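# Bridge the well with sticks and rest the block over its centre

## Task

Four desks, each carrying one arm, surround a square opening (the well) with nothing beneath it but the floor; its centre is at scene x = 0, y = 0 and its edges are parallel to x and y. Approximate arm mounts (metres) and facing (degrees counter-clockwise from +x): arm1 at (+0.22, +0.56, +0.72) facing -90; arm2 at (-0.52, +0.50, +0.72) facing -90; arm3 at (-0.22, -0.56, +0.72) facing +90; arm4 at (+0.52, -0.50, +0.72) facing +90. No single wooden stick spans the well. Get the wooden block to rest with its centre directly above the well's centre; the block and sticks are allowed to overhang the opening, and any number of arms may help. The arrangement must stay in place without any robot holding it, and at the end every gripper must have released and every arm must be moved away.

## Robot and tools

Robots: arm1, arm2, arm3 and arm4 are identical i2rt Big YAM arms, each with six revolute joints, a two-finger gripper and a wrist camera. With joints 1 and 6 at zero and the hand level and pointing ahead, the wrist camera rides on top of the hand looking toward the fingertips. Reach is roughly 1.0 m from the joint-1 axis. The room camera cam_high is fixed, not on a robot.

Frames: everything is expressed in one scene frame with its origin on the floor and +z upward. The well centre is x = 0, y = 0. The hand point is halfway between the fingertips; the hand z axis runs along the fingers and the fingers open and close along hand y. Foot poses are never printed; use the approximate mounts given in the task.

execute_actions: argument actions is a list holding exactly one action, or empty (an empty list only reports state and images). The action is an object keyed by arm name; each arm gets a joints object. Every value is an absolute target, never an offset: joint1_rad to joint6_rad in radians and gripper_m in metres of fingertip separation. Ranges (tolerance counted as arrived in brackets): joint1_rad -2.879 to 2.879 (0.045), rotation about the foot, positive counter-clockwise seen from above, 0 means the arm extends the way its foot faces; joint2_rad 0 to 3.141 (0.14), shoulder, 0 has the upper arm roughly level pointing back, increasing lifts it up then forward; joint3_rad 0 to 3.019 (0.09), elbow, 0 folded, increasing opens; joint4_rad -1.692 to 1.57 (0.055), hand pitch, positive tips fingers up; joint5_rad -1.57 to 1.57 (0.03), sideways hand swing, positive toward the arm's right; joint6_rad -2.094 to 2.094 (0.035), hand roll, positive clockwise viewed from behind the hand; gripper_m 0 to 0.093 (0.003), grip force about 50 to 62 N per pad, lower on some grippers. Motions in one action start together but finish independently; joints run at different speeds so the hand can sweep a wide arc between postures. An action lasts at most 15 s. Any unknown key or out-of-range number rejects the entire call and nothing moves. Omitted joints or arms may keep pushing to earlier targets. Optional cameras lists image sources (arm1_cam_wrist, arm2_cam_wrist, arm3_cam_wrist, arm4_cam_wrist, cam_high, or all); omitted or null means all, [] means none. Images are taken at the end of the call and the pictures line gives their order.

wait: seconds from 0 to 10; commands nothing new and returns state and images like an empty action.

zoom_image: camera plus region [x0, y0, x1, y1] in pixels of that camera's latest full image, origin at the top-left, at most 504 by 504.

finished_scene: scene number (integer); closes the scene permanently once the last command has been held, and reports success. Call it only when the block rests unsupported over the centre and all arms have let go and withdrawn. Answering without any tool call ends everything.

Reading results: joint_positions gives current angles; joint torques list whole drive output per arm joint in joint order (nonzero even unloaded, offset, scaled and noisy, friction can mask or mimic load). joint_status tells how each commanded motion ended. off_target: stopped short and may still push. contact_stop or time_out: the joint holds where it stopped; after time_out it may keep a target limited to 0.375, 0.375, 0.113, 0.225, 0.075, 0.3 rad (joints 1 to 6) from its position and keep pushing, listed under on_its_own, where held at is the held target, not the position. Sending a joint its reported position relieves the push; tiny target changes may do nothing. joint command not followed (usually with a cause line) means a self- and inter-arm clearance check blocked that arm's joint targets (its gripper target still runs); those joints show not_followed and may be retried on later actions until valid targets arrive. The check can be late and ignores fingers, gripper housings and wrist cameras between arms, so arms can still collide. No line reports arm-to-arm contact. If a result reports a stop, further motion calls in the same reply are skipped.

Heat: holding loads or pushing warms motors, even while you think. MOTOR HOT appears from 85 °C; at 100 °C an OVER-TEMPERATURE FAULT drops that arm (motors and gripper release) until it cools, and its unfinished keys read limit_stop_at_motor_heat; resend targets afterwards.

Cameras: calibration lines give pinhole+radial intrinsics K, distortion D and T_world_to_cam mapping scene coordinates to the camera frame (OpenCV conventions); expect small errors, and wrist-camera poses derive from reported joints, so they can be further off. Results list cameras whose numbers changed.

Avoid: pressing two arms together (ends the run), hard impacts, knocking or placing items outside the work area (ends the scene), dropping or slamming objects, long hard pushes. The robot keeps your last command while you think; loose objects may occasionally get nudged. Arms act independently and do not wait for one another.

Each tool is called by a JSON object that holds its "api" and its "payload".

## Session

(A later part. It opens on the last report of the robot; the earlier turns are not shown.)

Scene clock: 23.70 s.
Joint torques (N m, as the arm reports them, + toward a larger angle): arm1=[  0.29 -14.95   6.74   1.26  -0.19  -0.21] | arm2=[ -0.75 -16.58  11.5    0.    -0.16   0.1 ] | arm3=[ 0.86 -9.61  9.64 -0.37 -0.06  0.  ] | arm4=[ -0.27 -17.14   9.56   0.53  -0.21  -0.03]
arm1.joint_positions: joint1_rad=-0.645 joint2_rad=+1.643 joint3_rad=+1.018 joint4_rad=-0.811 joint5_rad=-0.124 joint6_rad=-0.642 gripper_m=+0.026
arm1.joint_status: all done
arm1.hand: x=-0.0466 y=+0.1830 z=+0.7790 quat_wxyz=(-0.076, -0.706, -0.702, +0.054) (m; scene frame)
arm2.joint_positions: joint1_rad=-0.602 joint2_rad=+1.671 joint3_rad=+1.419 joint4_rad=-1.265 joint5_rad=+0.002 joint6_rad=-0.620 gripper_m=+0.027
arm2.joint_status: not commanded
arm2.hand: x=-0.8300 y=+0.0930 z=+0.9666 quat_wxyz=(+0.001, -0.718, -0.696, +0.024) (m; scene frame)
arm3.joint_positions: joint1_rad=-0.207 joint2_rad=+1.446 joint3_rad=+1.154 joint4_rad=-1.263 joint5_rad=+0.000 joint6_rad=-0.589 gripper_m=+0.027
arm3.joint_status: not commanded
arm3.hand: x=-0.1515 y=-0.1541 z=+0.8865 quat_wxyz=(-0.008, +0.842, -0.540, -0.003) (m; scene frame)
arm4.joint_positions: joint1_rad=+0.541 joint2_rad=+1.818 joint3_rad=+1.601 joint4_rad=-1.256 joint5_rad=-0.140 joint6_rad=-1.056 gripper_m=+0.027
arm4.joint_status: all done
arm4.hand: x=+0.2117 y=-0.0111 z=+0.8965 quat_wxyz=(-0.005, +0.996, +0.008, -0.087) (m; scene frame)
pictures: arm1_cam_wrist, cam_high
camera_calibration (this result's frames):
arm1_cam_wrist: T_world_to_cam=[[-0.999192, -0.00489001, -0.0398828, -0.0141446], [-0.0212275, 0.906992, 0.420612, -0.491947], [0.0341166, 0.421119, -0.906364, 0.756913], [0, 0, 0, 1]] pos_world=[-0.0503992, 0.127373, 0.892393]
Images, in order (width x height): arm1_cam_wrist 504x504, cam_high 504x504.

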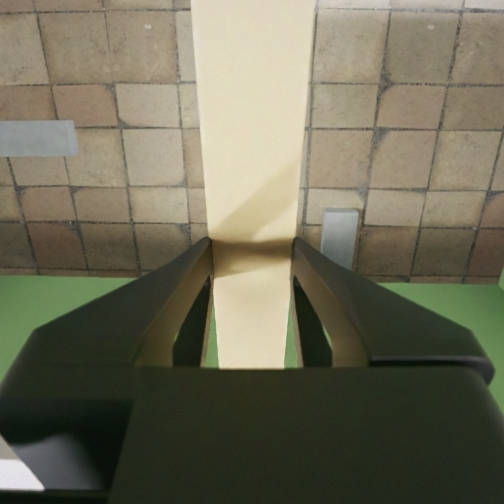

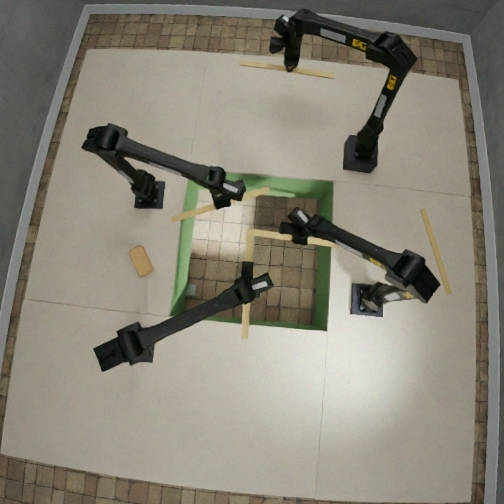

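{"api": "execute_actions", "payload": {"actions": [{"arm4":{"joints":{"joint1_rad":0.533,"joint2_rad":1.985,"joint3_rad":1.688,"joint4_rad":-1.09}},"arm1":{"joints":{"joint3_rad":1.05}}}], "cameras": ["cam_high","arm4_cam_wrist"]}}

{"api": "zoom_image", "payload": {"camera": "cam_high", "region": [160, 160, 345, 345]}}

Scene clock: 25.33 s.
Joint torques (N m, as the arm reports them, + toward a larger angle): arm1=[  0.26 -14.9    8.77   1.27  -0.19  -0.21] | arm2=[ -0.37 -16.5   11.49  -0.18  -0.19   0.06] | arm3=[ 0.86 -9.6   9.64 -0.38 -0.06 -0.01] | arm4=[ -0.38 -19.21   8.78   1.04  -0.22  -0.03]
arm1.joint_positions: joint1_rad=-0.645 joint2_rad=+1.643 joint3_rad=+1.018 joint4_rad=-0.811 joint5_rad=-0.124 joint6_rad=-0.642 gripper_m=+0.026
arm1.joint_status: all done
arm1.hand: x=-0.0466 y=+0.1830 z=+0.7790 quat_wxyz=(-0.076, -0.706, -0.702, +0.054) (m; scene frame)
arm2.joint_positions: joint1_rad=-0.602 joint2_rad=+1.671 joint3_rad=+1.419 joint4_rad=-1.265 joint5_rad=+0.002 joint6_rad=-0.620 gripper_m=+0.027
arm2.joint_status: not commanded
arm2.hand: x=-0.8300 y=+0.0930 z=+0.9666 quat_wxyz=(+0.001, -0.718, -0.696, +0.024) (m; scene frame)
arm3.joint_positions: joint1_rad=-0.207 joint2_rad=+1.446 joint3_rad=+1.154 joint4_rad=-1.263 joint5_rad=+0.000 joint6_rad=-0.589 gripper_m=+0.027
arm3.joint_status: not commanded
arm3.hand: x=-0.1515 y=-0.1541 z=+0.8865 quat_wxyz=(-0.008, +0.842, -0.540, -0.003) (m; scene frame)
arm4.joint_positions: joint1_rad=+0.541 joint2_rad=+1.999 joint3_rad=+1.666 joint4_rad=-1.108 joint5_rad=-0.140 joint6_rad=-1.056 gripper_m=+0.027
arm4.joint_status: all done
arm4.hand: x=+0.1831 y=+0.0374 z=+0.8210 quat_wxyz=(-0.019, +0.995, +0.009, -0.096) (m; scene frame)
pictures: arm4_cam_wrist, cam_high
camera_calibration (this result's frames):
arm4_cam_wrist: T_world_to_cam=[[-0.0192931, 0.999381, 0.0294115, -0.0547635], [0.914033, 0.00570879, 0.405599, -0.492199], [0.40518, 0.0347084, -0.913578, 0.802006], [0, 0, 0, 1]] pos_world=[0.123872, 0.0297032, 0.933941]
Images, in order (width x height): arm4_cam_wrist 504x504, cam_high 504x504.

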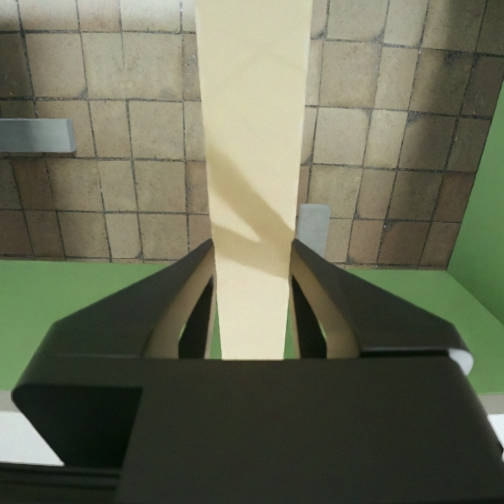

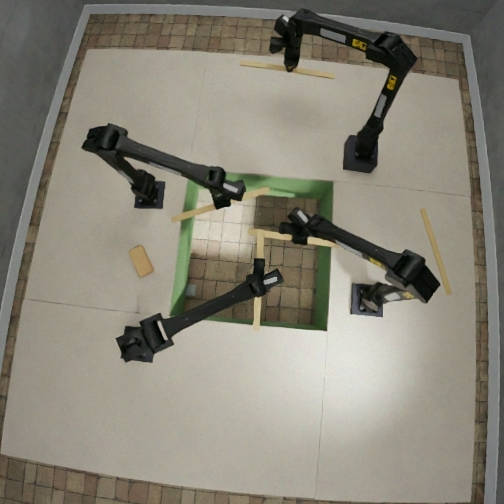

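Region (160, 160, 345, 345) of cam_high's 504x504 image, scaled by 2.724, with more detail than that image has.

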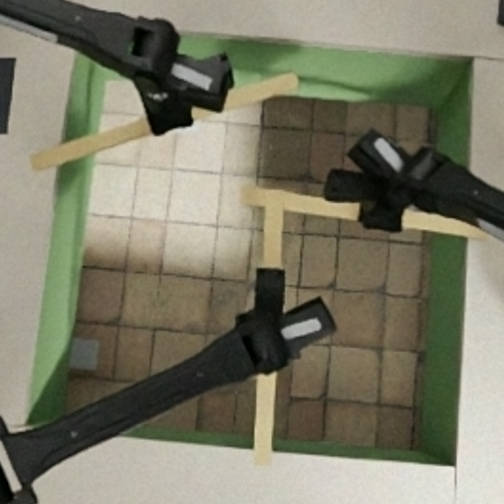

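{"api": "execute_actions", "payload": {"actions": [{"arm4":{"joints":{"joint1_rad":0.523,"joint2_rad":2.03,"joint3_rad":1.70,"joint4_rad":-1.075,"joint6_rad":-1.027}},"arm1":{"joints":{"joint1_rad":-0.612,"joint3_rad":1.062,"joint4_rad":-0.77,"joint5_rad":-0.108,"joint6_rad":-0.618}}}], "cameras": ["cam_high","arm4_cam_wrist"]}}

{"api": "zoom_image", "payload": {"camera": "cam_high", "region": [160, 160, 345, 345]}}

Scene clock: 29.20 s.
Joint torques (N m, as the arm reports them, + toward a larger angle): arm1=[  0.19 -14.95   9.63   1.38  -0.08   0.02] | arm2=[ -0.27 -15.97  11.58   0.1   -0.12   0.09] | arm3=[ 0.84 -9.61  9.63 -0.38 -0.06 -0.01] | arm4=[ -0.14 -17.06   9.69   1.09  -0.22   0.18]
arm1.joint_positions: joint1_rad=-0.615 joint2_rad=+1.643 joint3_rad=+1.018 joint4_rad=-0.783 joint5_rad=-0.109 joint6_rad=-0.629 gripper_m=+0.026
arm1.joint_status: all done
arm1.hand: x=-0.0410 y=+0.1711 z=+0.7799 quat_wxyz=(-0.072, -0.699, -0.708, +0.067) (m; scene frame)
arm2.joint_positions: joint1_rad=-0.602 joint2_rad=+1.671 joint3_rad=+1.419 joint4_rad=-1.265 joint5_rad=+0.002 joint6_rad=-0.620 gripper_m=+0.027
arm2.joint_status: not commanded
arm2.hand: x=-0.8300 y=+0.0930 z=+0.9666 quat_wxyz=(+0.001, -0.718, -0.696, +0.024) (m; scene frame)
arm3.joint_positions: joint1_rad=-0.207 joint2_rad=+1.446 joint3_rad=+1.154 joint4_rad=-1.263 joint5_rad=+0.000 joint6_rad=-0.589 gripper_m=+0.027
arm3.joint_status: not commanded
arm3.hand: x=-0.1515 y=-0.1541 z=+0.8865 quat_wxyz=(-0.008, +0.842, -0.540, -0.003) (m; scene frame)
arm4.joint_positions: joint1_rad=+0.527 joint2_rad=+2.013 joint3_rad=+1.666 joint4_rad=-1.093 joint5_rad=-0.140 joint6_rad=-1.038 gripper_m=+0.027
arm4.joint_status: all done
arm4.hand: x=+0.1891 y=+0.0443 z=+0.8127 quat_wxyz=(-0.019, +0.995, -0.007, -0.096) (m; scene frame)
pictures: arm4_cam_wrist, cam_high
camera_calibration (this result's frames):
arm4_cam_wrist: T_world_to_cam=[[0.0116644, 0.999585, 0.0263276, -0.0646852], [0.91411, -0.0213315, 0.404905, -0.492641], [0.405299, 0.0193434, -0.91398, 0.792759], [0, 0, 0, 1]] pos_world=[0.129778, 0.038815, 0.925741]
Images, in order (width x height): arm4_cam_wrist 504x504, cam_high 504x504.

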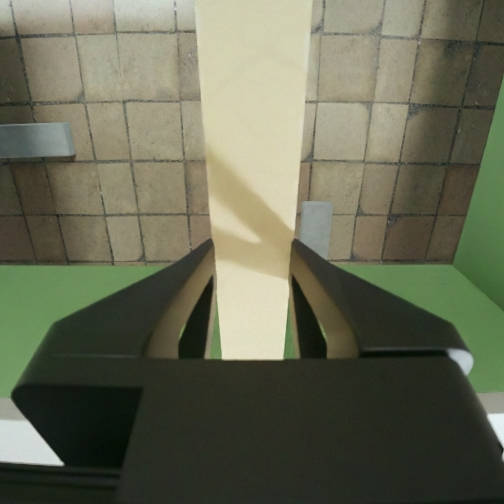

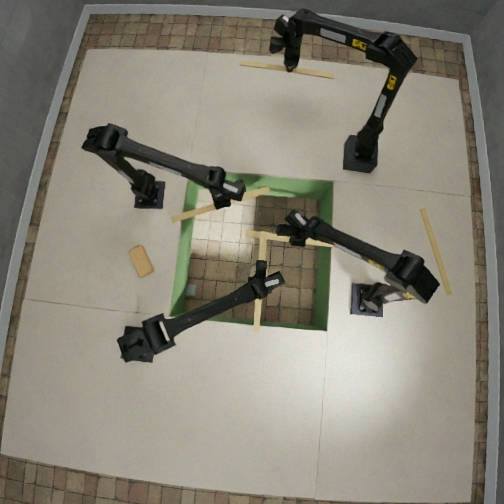

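Region (160, 160, 345, 345) of cam_high's 504x504 image, scaled by 2.724, with more detail than that image has.

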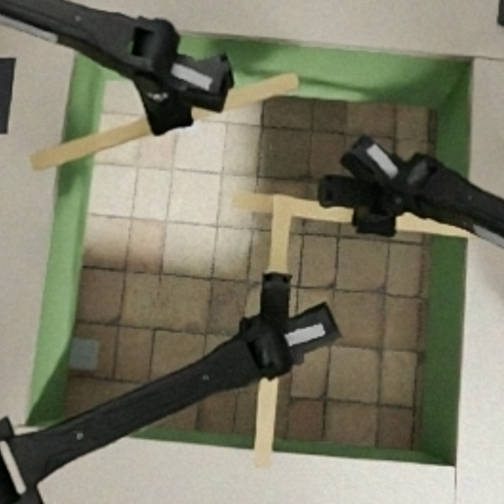

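{"api": "execute_actions", "payload": {"actions": [{"arm4":{"joints":{"joint2_rad":2.065,"joint3_rad":1.68}},"arm1":{"joints":{"joint2_rad":1.662,"joint3_rad":1.03}},"arm3":{"joints":{"joint1_rad":-0.66,"joint5_rad":-0.09,"joint6_rad":-0.62}}}], "cameras": ["cam_high","arm4_cam_wrist"]}}

{"api": "zoom_image", "payload": {"camera": "cam_high", "region": [160, 160, 345, 345]}}

Scene clock: 30.97 s.
Joint torques (N m, as the arm reports them, + toward a larger angle): arm1=[  0.07 -13.15   7.44   1.37  -0.09   0.02] | arm2=[ -0.37 -16.45  11.38  -0.02  -0.18   0.06] | arm3=[ 0.82 -9.64  9.63 -0.37 -0.16 -0.03] | arm4=[ -0.16 -17.24   7.95   0.95  -0.2    0.17]
arm1.joint_positions: joint1_rad=-0.615 joint2_rad=+1.649 joint3_rad=+1.018 joint4_rad=-0.783 joint5_rad=-0.109 joint6_rad=-0.629 gripper_m=+0.026
arm1.joint_status: all done
arm1.hand: x=-0.0407 y=+0.1715 z=+0.7775 quat_wxyz=(-0.072, -0.700, -0.708, +0.065) (m; scene frame)
arm2.joint_positions: joint1_rad=-0.602 joint2_rad=+1.671 joint3_rad=+1.419 joint4_rad=-1.265 joint5_rad=+0.002 joint6_rad=-0.620 gripper_m=+0.027
arm2.joint_status: not commanded
arm2.hand: x=-0.8300 y=+0.0930 z=+0.9666 quat_wxyz=(+0.001, -0.718, -0.696, +0.024) (m; scene frame)
arm3.joint_positions: joint1_rad=-0.666 joint2_rad=+1.446 joint3_rad=+1.154 joint4_rad=-1.263 joint5_rad=-0.088 joint6_rad=-0.608 gripper_m=+0.027
arm3.joint_status: all done
arm3.hand: x=+0.0095 y=-0.2165 z=+0.8871 quat_wxyz=(-0.001, +0.703, -0.710, -0.045) (m; scene frame)
arm4.joint_positions: joint1_rad=+0.527 joint2_rad=+2.055 joint3_rad=+1.666 joint4_rad=-1.092 joint5_rad=-0.140 joint6_rad=-1.037 gripper_m=+0.027
arm4.joint_status: all done
arm4.hand: x=+0.1903 y=+0.0417 z=+0.7868 quat_wxyz=(-0.001, +0.996, -0.009, -0.085) (m; scene frame)
pictures: arm4_cam_wrist, cam_high
camera_calibration (this result's frames):
arm4_cam_wrist: T_world_to_cam=[[0.0119314, 0.99988, -0.00984894, -0.0329925], [0.905694, -0.00663222, 0.42388, -0.497271], [0.423764, -0.0139776, -0.905665, 0.759931], [0, 0, 0, 1]] pos_world=[0.128738, 0.0403126, 0.898701]
Images, in order (width x height): arm4_cam_wrist 504x504, cam_high 504x504.

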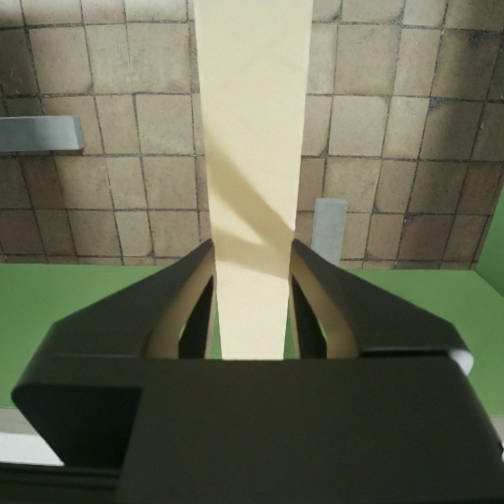

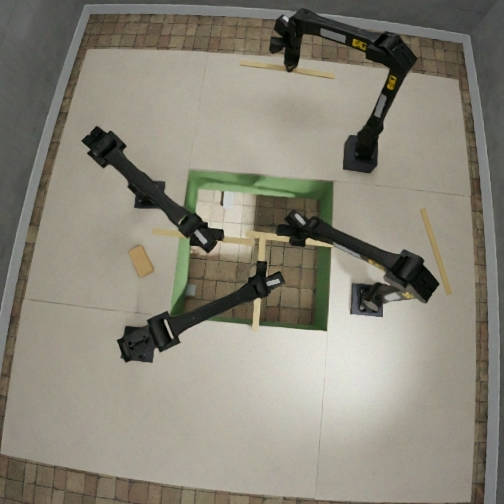

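Region (160, 160, 345, 345) of cam_high's 504x504 image, scaled by 2.724, with more detail than that image has.

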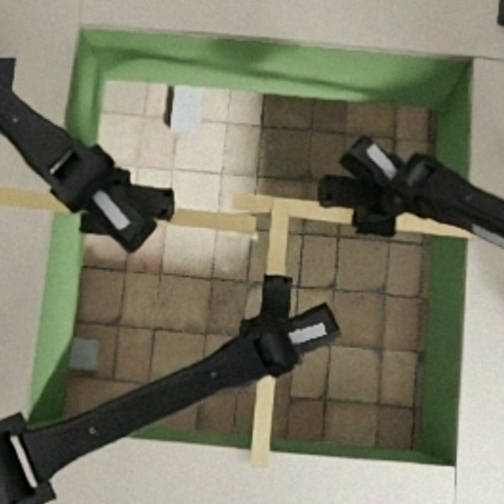

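{"api": "zoom_image", "payload": {"camera": "cam_high", "region": [225, 215, 295, 285]}}

{"api": "zoom_image", "payload": {"camera": "cam_high", "region": [225, 290, 295, 340]}}

Region (225, 215, 295, 285) of cam_high's 504x504 image, scaled by 7.200, with more detail than that image has.

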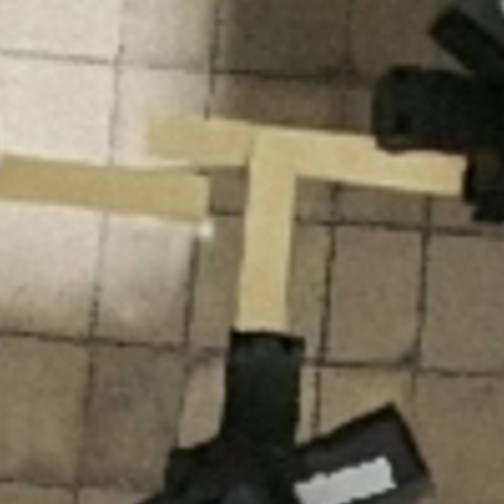

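Region (225, 290, 295, 340) of cam_high's 504x504 image, scaled by 7.200, with more detail than that image has; it fills the top 360 rows of this view, and the rest is white.

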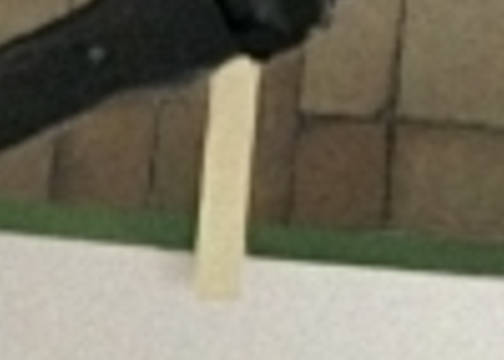

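{"api": "execute_actions", "payload": {"actions": [{"arm4":{"joints":{"joint2_rad":2.08,"joint4_rad":-1.062,"joint5_rad":-0.153}},"arm3":{"joints":{"joint2_rad":1.56,"joint3_rad":1.10,"joint4_rad":-0.97,"joint5_rad":-0.10}}}], "cameras": ["cam_high","arm4_cam_wrist"]}}

{"api": "zoom_image", "payload": {"camera": "cam_high", "region": [160, 160, 345, 345]}}

Scene clock: 32.57 s.
Joint torques (N m, as the arm reports them, + toward a larger angle): arm1=[  0.05 -13.15   7.43   1.37  -0.1    0.01] | arm2=[ -0.64 -15.8   11.43  -0.09  -0.15   0.05] | arm3=[  0.87 -11.73   9.2    0.73  -0.21  -0.02] | arm4=[ -0.31 -16.61   8.01   1.    -0.42   0.16]
arm1.joint_positions: joint1_rad=-0.615 joint2_rad=+1.649 joint3_rad=+1.018 joint4_rad=-0.783 joint5_rad=-0.109 joint6_rad=-0.629 gripper_m=+0.026
arm1.joint_status: not commanded
arm1.hand: x=-0.0407 y=+0.1715 z=+0.7775 quat_wxyz=(-0.072, -0.700, -0.708, +0.065) (m; scene frame)
arm2.joint_positions: joint1_rad=-0.602 joint2_rad=+1.671 joint3_rad=+1.419 joint4_rad=-1.265 joint5_rad=+0.002 joint6_rad=-0.620 gripper_m=+0.027
arm2.joint_status: not commanded
arm2.hand: x=-0.8300 y=+0.0930 z=+0.9666 quat_wxyz=(+0.001, -0.718, -0.696, +0.024) (m; scene frame)
arm3.joint_positions: joint1_rad=-0.666 joint2_rad=+1.574 joint3_rad=+1.086 joint4_rad=-0.984 joint5_rad=-0.098 joint6_rad=-0.608 gripper_m=+0.027
arm3.joint_status: all done
arm3.hand: x=+0.0320 y=-0.1820 z=+0.8137 quat_wxyz=(-0.041, +0.703, -0.707, -0.057) (m; scene frame)
arm4.joint_positions: joint1_rad=+0.527 joint2_rad=+2.059 joint3_rad=+1.666 joint4_rad=-1.079 joint5_rad=-0.150 joint6_rad=-1.037 gripper_m=+0.027
arm4.joint_status: all done
arm4.hand: x=+0.1875 y=+0.0433 z=+0.7852 quat_wxyz=(-0.003, +0.996, -0.008, -0.092) (m; scene frame)
pictures: arm4_cam_wrist, cam_high
camera_calibration (this result's frames):
arm4_cam_wrist: T_world_to_cam=[[0.0109802, 0.999919, -0.00649723, -0.0370707], [0.911248, -0.00733076, 0.411792, -0.485523], [0.411711, -0.0104421, -0.911255, 0.766253], [0, 0, 0, 1]] pos_world=[0.127365, 0.0415098, 0.897946]
Images, in order (width x height): arm4_cam_wrist 504x504, cam_high 504x504.

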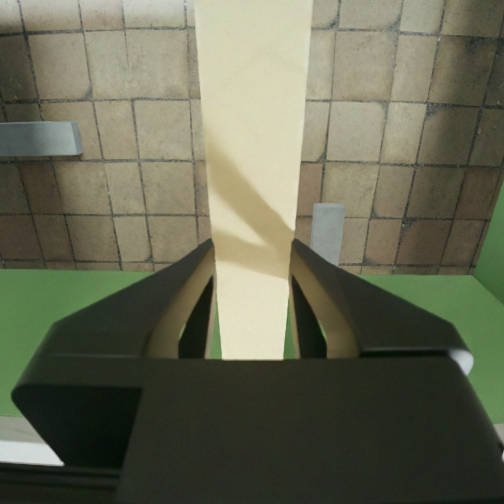

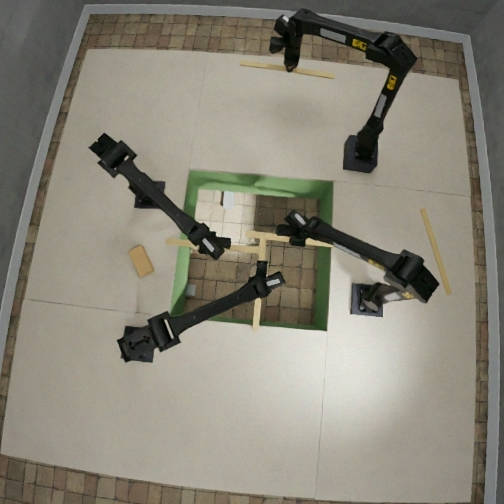

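Region (160, 160, 345, 345) of cam_high's 504x504 image, scaled by 2.724, with more detail than that image has.

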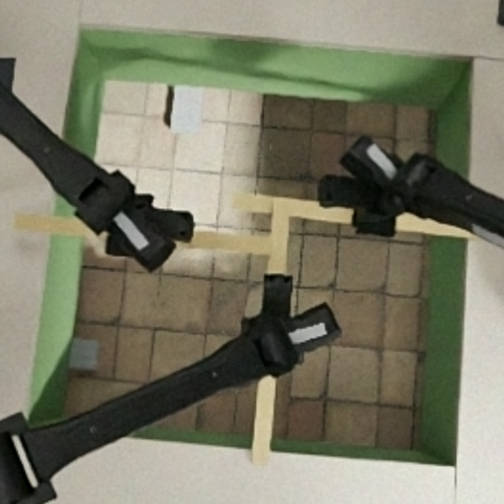

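{"api": "execute_actions", "payload": {"actions": [{"arm4":{"joints":{"joint2_rad":2.07,"joint5_rad":-0.146,"gripper_m":0.0285}}}], "cameras": ["cam_high","arm4_cam_wrist"]}}

{"api": "zoom_image", "payload": {"camera": "cam_high", "region": [225, 215, 295, 285]}}

Scene clock: 33.40 s.
Joint torques (N m, as the arm reports them, + toward a larger angle): arm1=[  0.08 -13.13   7.46   1.37  -0.09   0.01] | arm2=[ -0.58 -15.69  11.54   0.02  -0.16   0.1 ] | arm3=[  0.91 -11.98   9.16   0.78  -0.21  -0.02] | arm4=[ -0.19 -17.3    7.97   1.    -0.14   0.17]
arm1.joint_positions: joint1_rad=-0.615 joint2_rad=+1.649 joint3_rad=+1.018 joint4_rad=-0.783 joint5_rad=-0.109 joint6_rad=-0.629 gripper_m=+0.026
arm1.joint_status: not commanded
arm1.hand: x=-0.0407 y=+0.1715 z=+0.7775 quat_wxyz=(-0.072, -0.700, -0.708, +0.065) (m; scene frame)
arm2.joint_positions: joint1_rad=-0.602 joint2_rad=+1.671 joint3_rad=+1.419 joint4_rad=-1.265 joint5_rad=+0.002 joint6_rad=-0.620 gripper_m=+0.027
arm2.joint_status: not commanded
arm2.hand: x=-0.8300 y=+0.0930 z=+0.9666 quat_wxyz=(+0.001, -0.718, -0.696, +0.024) (m; scene frame)
arm3.joint_positions: joint1_rad=-0.666 joint2_rad=+1.574 joint3_rad=+1.086 joint4_rad=-0.984 joint5_rad=-0.098 joint6_rad=-0.608 gripper_m=+0.027
arm3.joint_status: not commanded
arm3.hand: x=+0.0320 y=-0.1820 z=+0.8137 quat_wxyz=(-0.041, +0.703, -0.707, -0.057) (m; scene frame)
arm4.joint_positions: joint1_rad=+0.527 joint2_rad=+2.059 joint3_rad=+1.666 joint4_rad=-1.079 joint5_rad=-0.150 joint6_rad=-1.037 gripper_m=+0.029
arm4.joint_status: all done
arm4.hand: x=+0.1875 y=+0.0433 z=+0.7852 quat_wxyz=(-0.003, +0.996, -0.008, -0.092) (m; scene frame)
pictures: arm4_cam_wrist, cam_high
camera_calibration (this result's frames):
arm4_cam_wrist: T_world_to_cam=[[0.0117301, 0.999909, -0.00663719, -0.037101], [0.911245, -0.00795657, 0.411788, -0.485493], [0.411698, -0.0108784, -0.911256, 0.766275], [0, 0, 0, 1]] pos_world=[0.127364, 0.0415706, 0.897946]
Images, in order (width x height): arm4_cam_wrist 504x504, cam_high 504x504.

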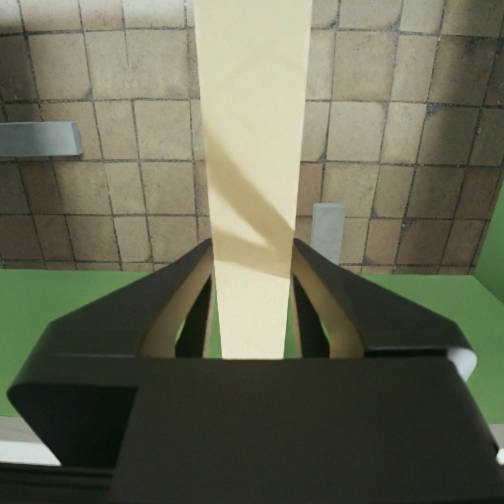

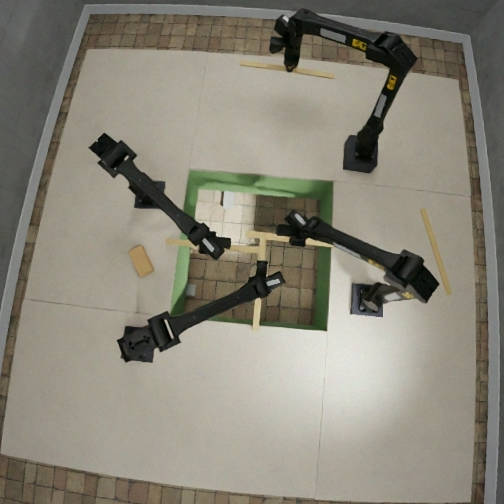

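Region (225, 215, 295, 285) of cam_high's 504x504 image, scaled by 7.200, with more detail than that image has.

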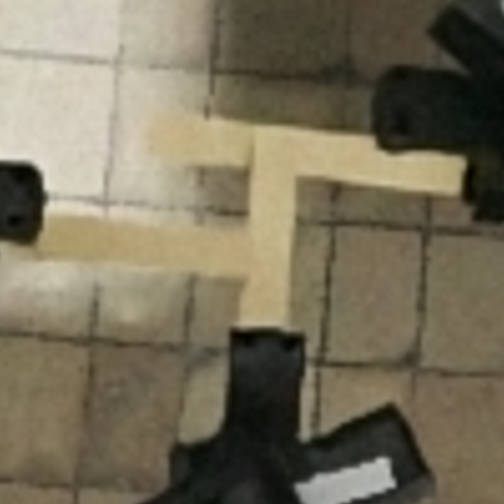

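{"api": "execute_actions", "payload": {"actions": [{"arm4":{"joints":{"joint2_rad":2.105,"gripper_m":0.034}},"arm2":{"joints":{"joint1_rad":0.25,"joint6_rad":-1.16}}}], "cameras": ["cam_high","arm4_cam_wrist","arm3_cam_wrist"]}}

{"api": "zoom_image", "payload": {"camera": "cam_high", "region": [160, 200, 280, 280]}}

Scene clock: 35.93 s.
Joint torques (N m, as the arm reports them, + toward a larger angle): arm1=[  0.16 -13.11   7.43   1.36  -0.11   0.01] | arm2=[ -1.08 -16.94  11.23  -0.16  -0.04  -0.04] | arm3=[  0.94 -11.96   9.21   0.79  -0.21  -0.02] | arm4=[ -0.2  -17.14   7.78   0.92  -0.14   0.15]
arm1.joint_positions: joint1_rad=-0.615 joint2_rad=+1.649 joint3_rad=+1.018 joint4_rad=-0.783 joint5_rad=-0.108 joint6_rad=-0.628 gripper_m=+0.026
arm1.joint_status: not commanded
arm1.hand: x=-0.0407 y=+0.1716 z=+0.7773 quat_wxyz=(-0.072, -0.700, -0.708, +0.064) (m; scene frame)
arm2.joint_positions: joint1_rad=+0.257 joint2_rad=+1.675 joint3_rad=+1.419 joint4_rad=-1.265 joint5_rad=-0.002 joint6_rad=-1.148 gripper_m=+0.027
arm2.joint_status: all done
arm2.hand: x=-0.4148 y=-0.0013 z=+0.9632 quat_wxyz=(-0.007, -0.107, -0.994, +0.019) (m; scene frame)
arm3.joint_positions: joint1_rad=-0.666 joint2_rad=+1.574 joint3_rad=+1.086 joint4_rad=-0.984 joint5_rad=-0.098 joint6_rad=-0.608 gripper_m=+0.027
arm3.joint_status: not commanded
arm3.hand: x=+0.0320 y=-0.1820 z=+0.8137 quat_wxyz=(-0.041, +0.703, -0.707, -0.057) (m; scene frame)
arm4.joint_positions: joint1_rad=+0.527 joint2_rad=+2.088 joint3_rad=+1.666 joint4_rad=-1.079 joint5_rad=-0.149 joint6_rad=-1.037 gripper_m=+0.034
arm4.joint_status: all done
arm4.hand: x=+0.1888 y=+0.0408 z=+0.7672 quat_wxyz=(+0.010, +0.996, -0.010, -0.085) (m; scene frame)
pictures: arm3_cam_wrist, arm4_cam_wrist, cam_high
camera_calibration (this result's frames):
arm3_cam_wrist: T_world_to_cam=[[0.999648, 0.0048887, -0.0260608, -0.00832641], [0.0164501, -0.885185, 0.464949, -0.535336], [-0.0207956, -0.465214, -0.884954, 0.756603], [0, 0, 0, 1]] pos_world=[0.0328638, -0.121848, 0.918246]
arm4_cam_wrist: T_world_to_cam=[[0.0118212, 0.999421, -0.0319032, -0.0153446], [0.905102, 0.00286698, 0.425184, -0.488856], [0.425029, -0.0339018, -0.904545, 0.742563], [0, 0, 0, 1]] pos_world=[0.127035, 0.0419115, 0.879046]
Images, in order (width x height): arm3_cam_wrist 504x504, arm4_cam_wrist 504x504, cam_high 504x504.

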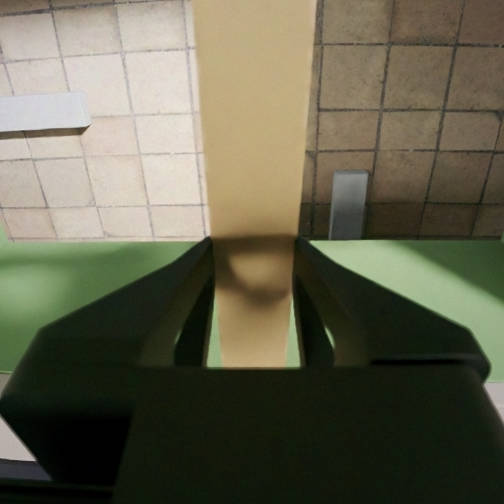

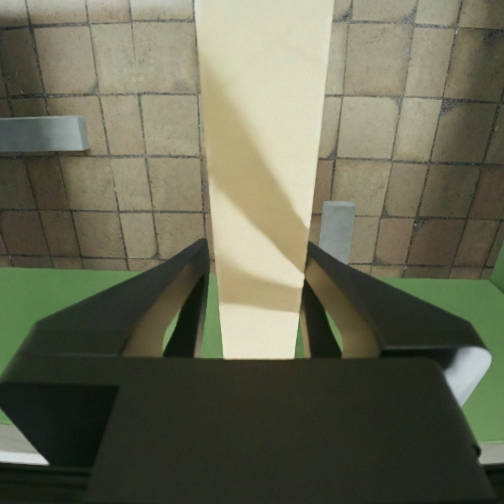

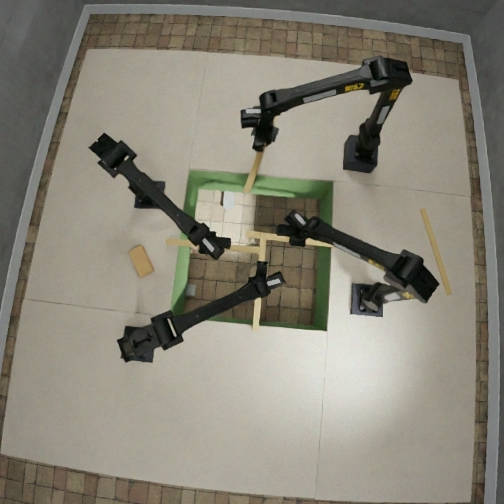

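Region (160, 200, 280, 280) of cam_high's 504x504 image, scaled by 4.200, with more detail than that image has.

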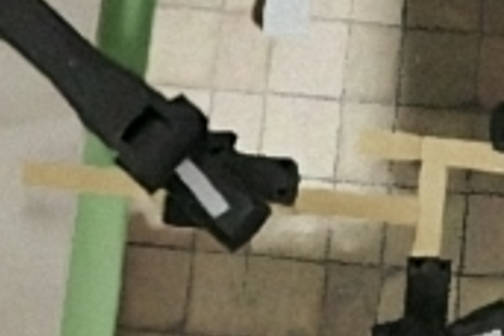

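{"api": "execute_actions", "payload": {"actions": [{"arm3":{"joints":{"joint1_rad":-0.636,"joint3_rad":1.064,"joint4_rad":-0.855,"joint6_rad":-0.588}},"arm2":{"joints":{"joint1_rad":0.40,"joint2_rad":2.0,"joint3_rad":1.66,"joint4_rad":-1.09,"joint5_rad":-0.136}}}], "cameras": []}}

{"api": "execute_actions", "payload": {"actions": [{"arm3":{"joints":{"joint2_rad":1.625}}}], "cameras": ["cam_high","arm4_cam_wrist","arm3_cam_wrist"]}}

{"api": "zoom_image", "payload": {"camera": "cam_high", "region": [160, 160, 345, 345]}}

Scene clock: 38.27 s.
Joint torques (N m, as the arm reports them, + toward a larger angle): arm1=[  0.1  -13.18   7.43   1.37  -0.11   0.01] | arm2=[ -0.62 -23.43  13.12   1.2   -0.23  -0.02] | arm3=[  0.57 -12.04   8.65   0.96  -0.2    0.2 ] | arm4=[ -0.32 -17.     7.83   0.91  -0.15   0.16]
arm1.joint_positions: joint1_rad=-0.615 joint2_rad=+1.649 joint3_rad=+1.018 joint4_rad=-0.783 joint5_rad=-0.108 joint6_rad=-0.628 gripper_m=+0.026
arm1.joint_status: not commanded
arm1.hand: x=-0.0407 y=+0.1716 z=+0.7773 quat_wxyz=(-0.072, -0.700, -0.708, +0.064) (m; scene frame)
arm2.joint_positions: joint1_rad=+0.405 joint2_rad=+1.995 joint3_rad=+1.625 joint4_rad=-1.100 joint5_rad=-0.136 joint6_rad=-1.149 gripper_m=+0.027
arm2.joint_status: all done
arm2.hand: x=-0.2829 y=-0.0743 z=+0.8711 quat_wxyz=(-0.081, -0.030, -0.996, +0.016) (m; scene frame)
arm3.joint_positions: joint1_rad=-0.639 joint2_rad=+1.574 joint3_rad=+1.057 joint4_rad=-0.870 joint5_rad=-0.098 joint6_rad=-0.600 gripper_m=+0.027
arm3.joint_status: all done
arm3.hand: x=+0.0298 y=-0.1626 z=+0.8068 quat_wxyz=(-0.082, +0.710, -0.697, -0.066) (m; scene frame)
arm4.joint_positions: joint1_rad=+0.527 joint2_rad=+2.088 joint3_rad=+1.666 joint4_rad=-1.079 joint5_rad=-0.149 joint6_rad=-1.037 gripper_m=+0.034
arm4.joint_status: not commanded
arm4.hand: x=+0.1888 y=+0.0408 z=+0.7672 quat_wxyz=(+0.010, +0.996, -0.010, -0.085) (m; scene frame)
pictures: none
No camera images: the call's "cameras" was empty. Leave "cameras" out to get every camera's image.

Scene clock: 39.03 s.
Joint torques (N m, as the arm reports them, + toward a larger angle): arm1=[  0.14 -13.2    7.44   1.37  -0.11   0.01] | arm2=[ -1.29 -23.07  13.29   1.12  -0.27  -0.08] | arm3=[  0.57 -11.     8.5    0.86  -0.2    0.2 ] | arm4=[ -0.07 -17.07   7.82   0.92  -0.14   0.15]
arm1.joint_positions: joint1_rad=-0.615 joint2_rad=+1.649 joint3_rad=+1.018 joint4_rad=-0.783 joint5_rad=-0.108 joint6_rad=-0.628 gripper_m=+0.026
arm1.joint_status: not commanded
arm1.hand: x=-0.0407 y=+0.1716 z=+0.7773 quat_wxyz=(-0.072, -0.700, -0.708, +0.064) (m; scene frame)
arm2.joint_positions: joint1_rad=+0.405 joint2_rad=+1.995 joint3_rad=+1.625 joint4_rad=-1.100 joint5_rad=-0.136 joint6_rad=-1.149 gripper_m=+0.027
arm2.joint_status: not commanded
arm2.hand: x=-0.2829 y=-0.0743 z=+0.8711 quat_wxyz=(-0.081, -0.030, -0.996, +0.016) (m; scene frame)
arm3.joint_positions: joint1_rad=-0.639 joint2_rad=+1.619 joint3_rad=+1.057 joint4_rad=-0.869 joint5_rad=-0.098 joint6_rad=-0.600 gripper_m=+0.027
arm3.joint_status: all done
arm3.hand: x=+0.0284 y=-0.1646 z=+0.7866 quat_wxyz=(-0.060, +0.710, -0.699, -0.062) (m; scene frame)
arm4.joint_positions: joint1_rad=+0.527 joint2_rad=+2.088 joint3_rad=+1.666 joint4_rad=-1.079 joint5_rad=-0.149 joint6_rad=-1.037 gripper_m=+0.034
arm4.joint_status: not commanded
arm4.hand: x=+0.1888 y=+0.0408 z=+0.7672 quat_wxyz=(+0.010, +0.996, -0.010, -0.085) (m; scene frame)
pictures: arm3_cam_wrist, arm4_cam_wrist, cam_high
camera_calibration (this result's frames):
arm3_cam_wrist: T_world_to_cam=[[0.999652, 0.0260828, -0.00394625, -0.0193863], [0.0251967, -0.899789, 0.435598, -0.486899], [0.00781082, -0.435546, -0.900133, 0.756702], [0, 0, 0, 1]] pos_world=[0.0257374, -0.108023, 0.893149]
arm4_cam_wrist: T_world_to_cam=[[0.0118212, 0.999421, -0.0319032, -0.0153446], [0.905102, 0.00286698, 0.425184, -0.488856], [0.425029, -0.0339018, -0.904545, 0.742563], [0, 0, 0, 1]] pos_world=[0.127035, 0.0419115, 0.879046]
Images, in order (width x height): arm3_cam_wrist 504x504, arm4_cam_wrist 504x504, cam_high 504x504.

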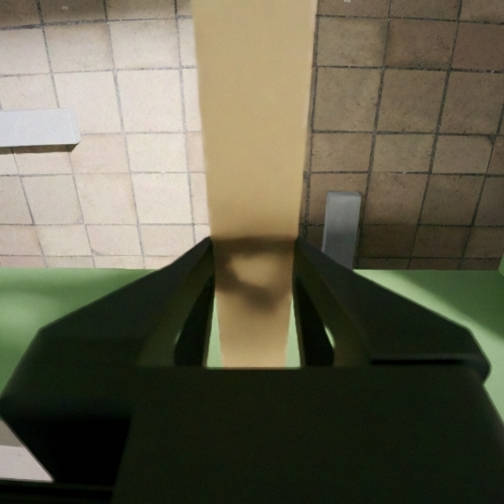

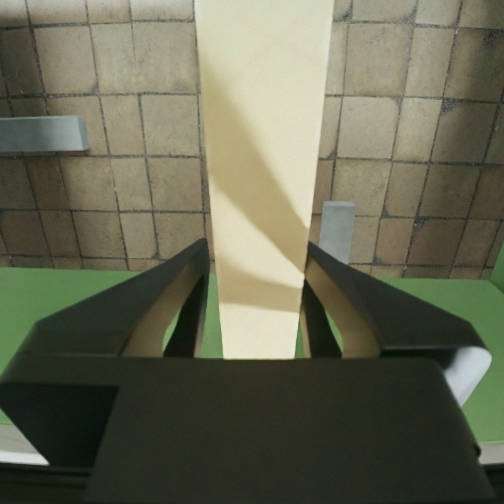

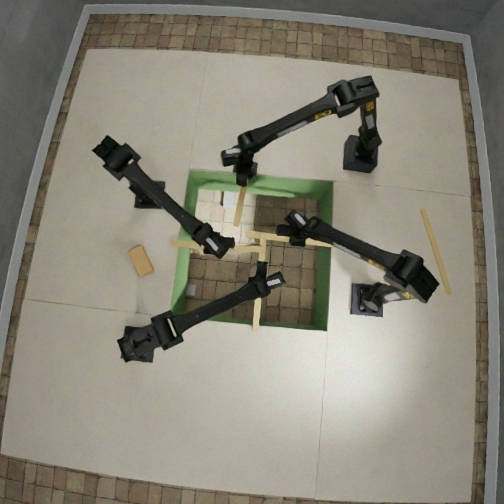

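Region (160, 160, 345, 345) of cam_high's 504x504 image, scaled by 2.724, with more detail than that image has.

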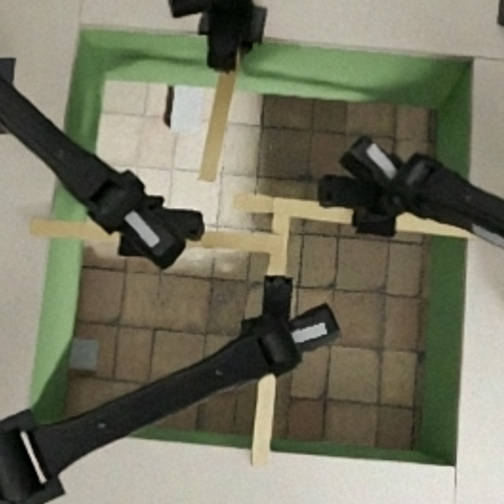

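{"api": "zoom_image", "payload": {"camera": "cam_high", "region": [225, 215, 295, 285]}}

{"api": "zoom_image", "payload": {"camera": "cam_high", "region": [160, 220, 230, 270]}}

Region (225, 215, 295, 285) of cam_high's 504x504 image, scaled by 7.200, with more detail than that image has.

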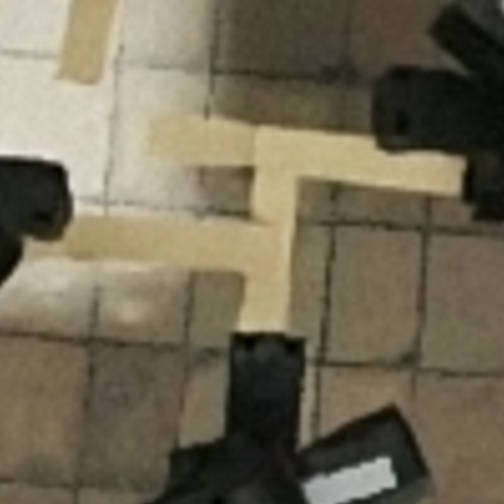

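Region (160, 220, 230, 270) of cam_high's 504x504 image, scaled by 7.200, with more detail than that image has; it fills the top 360 rows of this view, and the rest is white.

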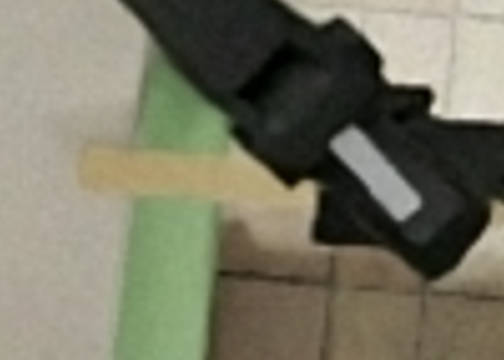

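{"api": "execute_actions", "payload": {"actions": [{"arm3":{"joints":{"joint1_rad":-0.651,"joint3_rad":1.112,"joint4_rad":-0.843}},"arm2":{"joints":{"joint2_rad":2.10,"joint3_rad":1.64,"joint4_rad":-0.985}}}], "cameras": []}}

Scene clock: 40.87 s.
Joint torques (N m, as the arm reports them, + toward a larger angle): arm1=[  0.06 -13.18   7.43   1.37  -0.1    0.01] | arm2=[ -0.96 -23.11  10.95   1.52  -0.24  -0.02] | arm3=[ -0.2  -11.06  11.67   0.88  -0.2    0.2 ] | arm4=[ -0.23 -17.22   7.81   0.92  -0.15   0.16]
arm1.joint_positions: joint1_rad=-0.615 joint2_rad=+1.649 joint3_rad=+1.018 joint4_rad=-0.783 joint5_rad=-0.108 joint6_rad=-0.628 gripper_m=+0.026
arm1.joint_status: not commanded
arm1.hand: x=-0.0407 y=+0.1716 z=+0.7773 quat_wxyz=(-0.072, -0.700, -0.708, +0.064) (m; scene frame)
arm2.joint_positions: joint1_rad=+0.405 joint2_rad=+2.083 joint3_rad=+1.625 joint4_rad=-1.001 joint5_rad=-0.136 joint6_rad=-1.149 gripper_m=+0.027
arm2.joint_status: all done
arm2.hand: x=-0.2773 y=-0.0890 z=+0.8198 quat_wxyz=(-0.083, -0.030, -0.996, +0.021) (m; scene frame)
arm3.joint_positions: joint1_rad=-0.643 joint2_rad=+1.619 joint3_rad=+1.067 joint4_rad=-0.857 joint5_rad=-0.098 joint6_rad=-0.600 gripper_m=+0.027
arm3.joint_status: all done
arm3.hand: x=+0.0346 y=-0.1596 z=+0.7909 quat_wxyz=(-0.071, +0.708, -0.699, -0.064) (m; scene frame)
arm4.joint_positions: joint1_rad=+0.527 joint2_rad=+2.088 joint3_rad=+1.666 joint4_rad=-1.079 joint5_rad=-0.149 joint6_rad=-1.037 gripper_m=+0.034
arm4.joint_status: not commanded
arm4.hand: x=+0.1888 y=+0.0408 z=+0.7672 quat_wxyz=(+0.010, +0.996, -0.010, -0.085) (m; scene frame)
pictures: none
No camera images: the call's "cameras" was empty. Leave "cameras" out to get every camera's image.

{"api": "execute_actions", "payload": {"actions": [{"arm3":{"joints":{"joint2_rad":1.65,"joint3_rad":1.08}},"arm2":{"joints":{"joint1_rad":0.46,"joint2_rad":2.15,"joint4_rad":-0.95}}}], "cameras": ["cam_high","arm3_cam_wrist","arm2_cam_wrist"]}}

{"api": "zoom_image", "payload": {"camera": "cam_high", "region": [160, 160, 345, 345]}}

Scene clock: 41.93 s.
Joint torques (N m, as the arm reports them, + toward a larger angle): arm1=[  0.1  -13.21   7.41   1.36  -0.11   0.01] | arm2=[ -0.32 -21.63  10.86   1.4   -0.23  -0.01] | arm3=[ -0.22 -10.59   8.77   0.86  -0.2    0.2 ] | arm4=[ -0.23 -17.15   7.8    0.95  -0.15   0.15]
arm1.joint_positions: joint1_rad=-0.615 joint2_rad=+1.649 joint3_rad=+1.018 joint4_rad=-0.783 joint5_rad=-0.108 joint6_rad=-0.628 gripper_m=+0.026
arm1.joint_status: not commanded
arm1.hand: x=-0.0407 y=+0.1716 z=+0.7771 quat_wxyz=(-0.072, -0.700, -0.708, +0.064) (m; scene frame)
arm2.joint_positions: joint1_rad=+0.465 joint2_rad=+2.118 joint3_rad=+1.625 joint4_rad=-0.967 joint5_rad=-0.136 joint6_rad=-1.149 gripper_m=+0.027
arm2.joint_status: all done
arm2.hand: x=-0.2407 y=-0.0768 z=+0.7992 quat_wxyz=(-0.084, +0.000, -0.996, +0.018) (m; scene frame)
arm3.joint_positions: joint1_rad=-0.643 joint2_rad=+1.638 joint3_rad=+1.067 joint4_rad=-0.857 joint5_rad=-0.098 joint6_rad=-0.600 gripper_m=+0.027
arm3.joint_status: all done
arm3.hand: x=+0.0339 y=-0.1607 z=+0.7824 quat_wxyz=(-0.062, +0.709, -0.700, -0.062) (m; scene frame)
arm4.joint_positions: joint1_rad=+0.527 joint2_rad=+2.088 joint3_rad=+1.666 joint4_rad=-1.079 joint5_rad=-0.149 joint6_rad=-1.037 gripper_m=+0.034
arm4.joint_status: not commanded
arm4.hand: x=+0.1888 y=+0.0408 z=+0.7672 quat_wxyz=(+0.010, +0.996, -0.010, -0.085) (m; scene frame)
pictures: arm2_cam_wrist, arm3_cam_wrist, cam_high
camera_calibration (this result's frames):
arm2_cam_wrist: T_world_to_cam=[[-0.00173096, -0.999551, 0.0299183, -0.0992714], [-0.904361, 0.0143328, 0.426528, -0.551582], [-0.426765, -0.0263186, -0.90398, 0.736207], [0, 0, 0, 1]] pos_world=[-0.184814, -0.0719452, 0.903751]
arm3_cam_wrist: T_world_to_cam=[[0.999775, 0.0211308, -0.00197037, -0.0273147], [0.0198995, -0.901138, 0.433076, -0.47967], [0.00737565, -0.433017, -0.901355, 0.755899], [0, 0, 0, 1]] pos_world=[0.0312785, -0.104354, 0.889014]
Images, in order (width x height): arm2_cam_wrist 504x504, arm3_cam_wrist 504x504, cam_high 504x504.

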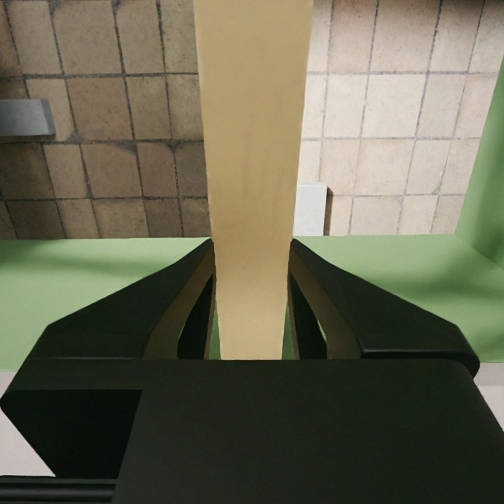

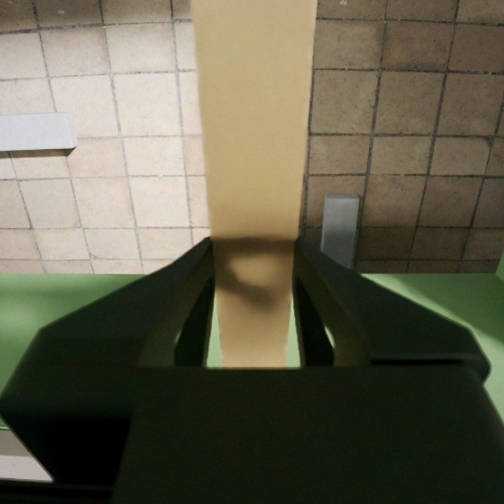

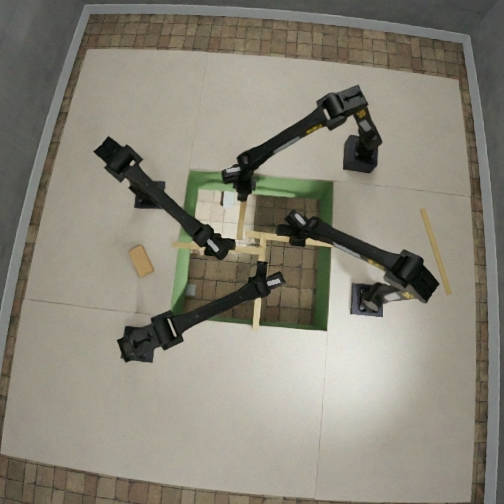

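Region (160, 160, 345, 345) of cam_high's 504x504 image, scaled by 2.724, with more detail than that image has.

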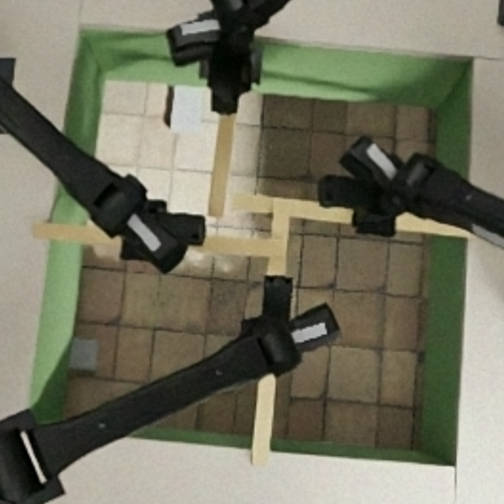

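{"api": "execute_actions", "payload": {"actions": [{"arm3":{"joints":{"joint2_rad":1.661}},"arm2":{"joints":{"joint2_rad":2.175}}}], "cameras": ["cam_high","arm3_cam_wrist"]}}

{"api": "zoom_image", "payload": {"camera": "cam_high", "region": [215, 205, 295, 285]}}

Scene clock: 42.83 s.
Joint torques (N m, as the arm reports them, + toward a larger angle): arm1=[  0.09 -13.36   7.42   1.36  -0.15   0.  ] | arm2=[ -0.87 -22.4   10.78   1.21  -0.25   0.  ] | arm3=[ -0.11 -10.42   8.78   0.84  -0.2    0.2 ] | arm4=[ -0.27 -17.04   7.82   0.89  -0.14   0.16]
arm1.joint_positions: joint1_rad=-0.615 joint2_rad=+1.651 joint3_rad=+1.018 joint4_rad=-0.783 joint5_rad=-0.107 joint6_rad=-0.627 gripper_m=+0.026
arm1.joint_status: not commanded
arm1.hand: x=-0.0408 y=+0.1718 z=+0.7764 quat_wxyz=(-0.071, -0.700, -0.707, +0.064) (m; scene frame)
arm2.joint_positions: joint1_rad=+0.465 joint2_rad=+2.140 joint3_rad=+1.625 joint4_rad=-0.967 joint5_rad=-0.136 joint6_rad=-1.149 gripper_m=+0.027
arm2.joint_status: all done
arm2.hand: x=-0.2420 y=-0.0738 z=+0.7858 quat_wxyz=(-0.079, -0.001, -0.997, +0.008) (m; scene frame)
arm3.joint_positions: joint1_rad=-0.643 joint2_rad=+1.644 joint3_rad=+1.067 joint4_rad=-0.857 joint5_rad=-0.098 joint6_rad=-0.600 gripper_m=+0.027
arm3.joint_status: all done
arm3.hand: x=+0.0336 y=-0.1610 z=+0.7800 quat_wxyz=(-0.059, +0.709, -0.700, -0.061) (m; scene frame)
arm4.joint_positions: joint1_rad=+0.527 joint2_rad=+2.088 joint3_rad=+1.666 joint4_rad=-1.079 joint5_rad=-0.149 joint6_rad=-1.037 gripper_m=+0.034
arm4.joint_status: not commanded
arm4.hand: x=+0.1888 y=+0.0408 z=+0.7672 quat_wxyz=(+0.010, +0.996, -0.010, -0.085) (m; scene frame)
pictures: arm3_cam_wrist, cam_high
camera_calibration (this result's frames):
arm3_cam_wrist: T_world_to_cam=[[0.999764, 0.0211194, -0.00505873, -0.0246754], [0.0212065, -0.899214, 0.436994, -0.481719], [0.00468019, -0.436998, -0.89945, 0.751556], [0, 0, 0, 1]] pos_world=[0.0313678, -0.104219, 0.886371]
Images, in order (width x height): arm3_cam_wrist 504x504, cam_high 504x504.

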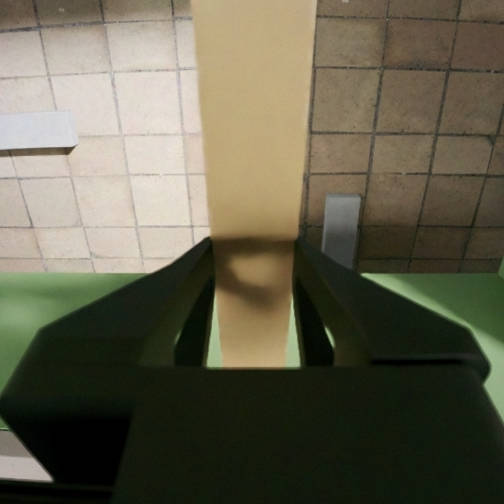

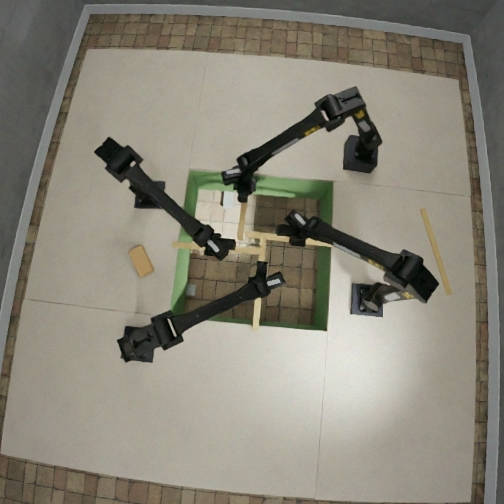

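Region (215, 205, 295, 285) of cam_high's 504x504 image, scaled by 6.300, with more detail than that image has.

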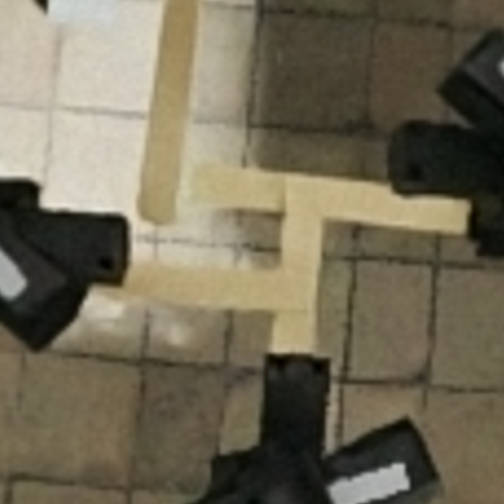

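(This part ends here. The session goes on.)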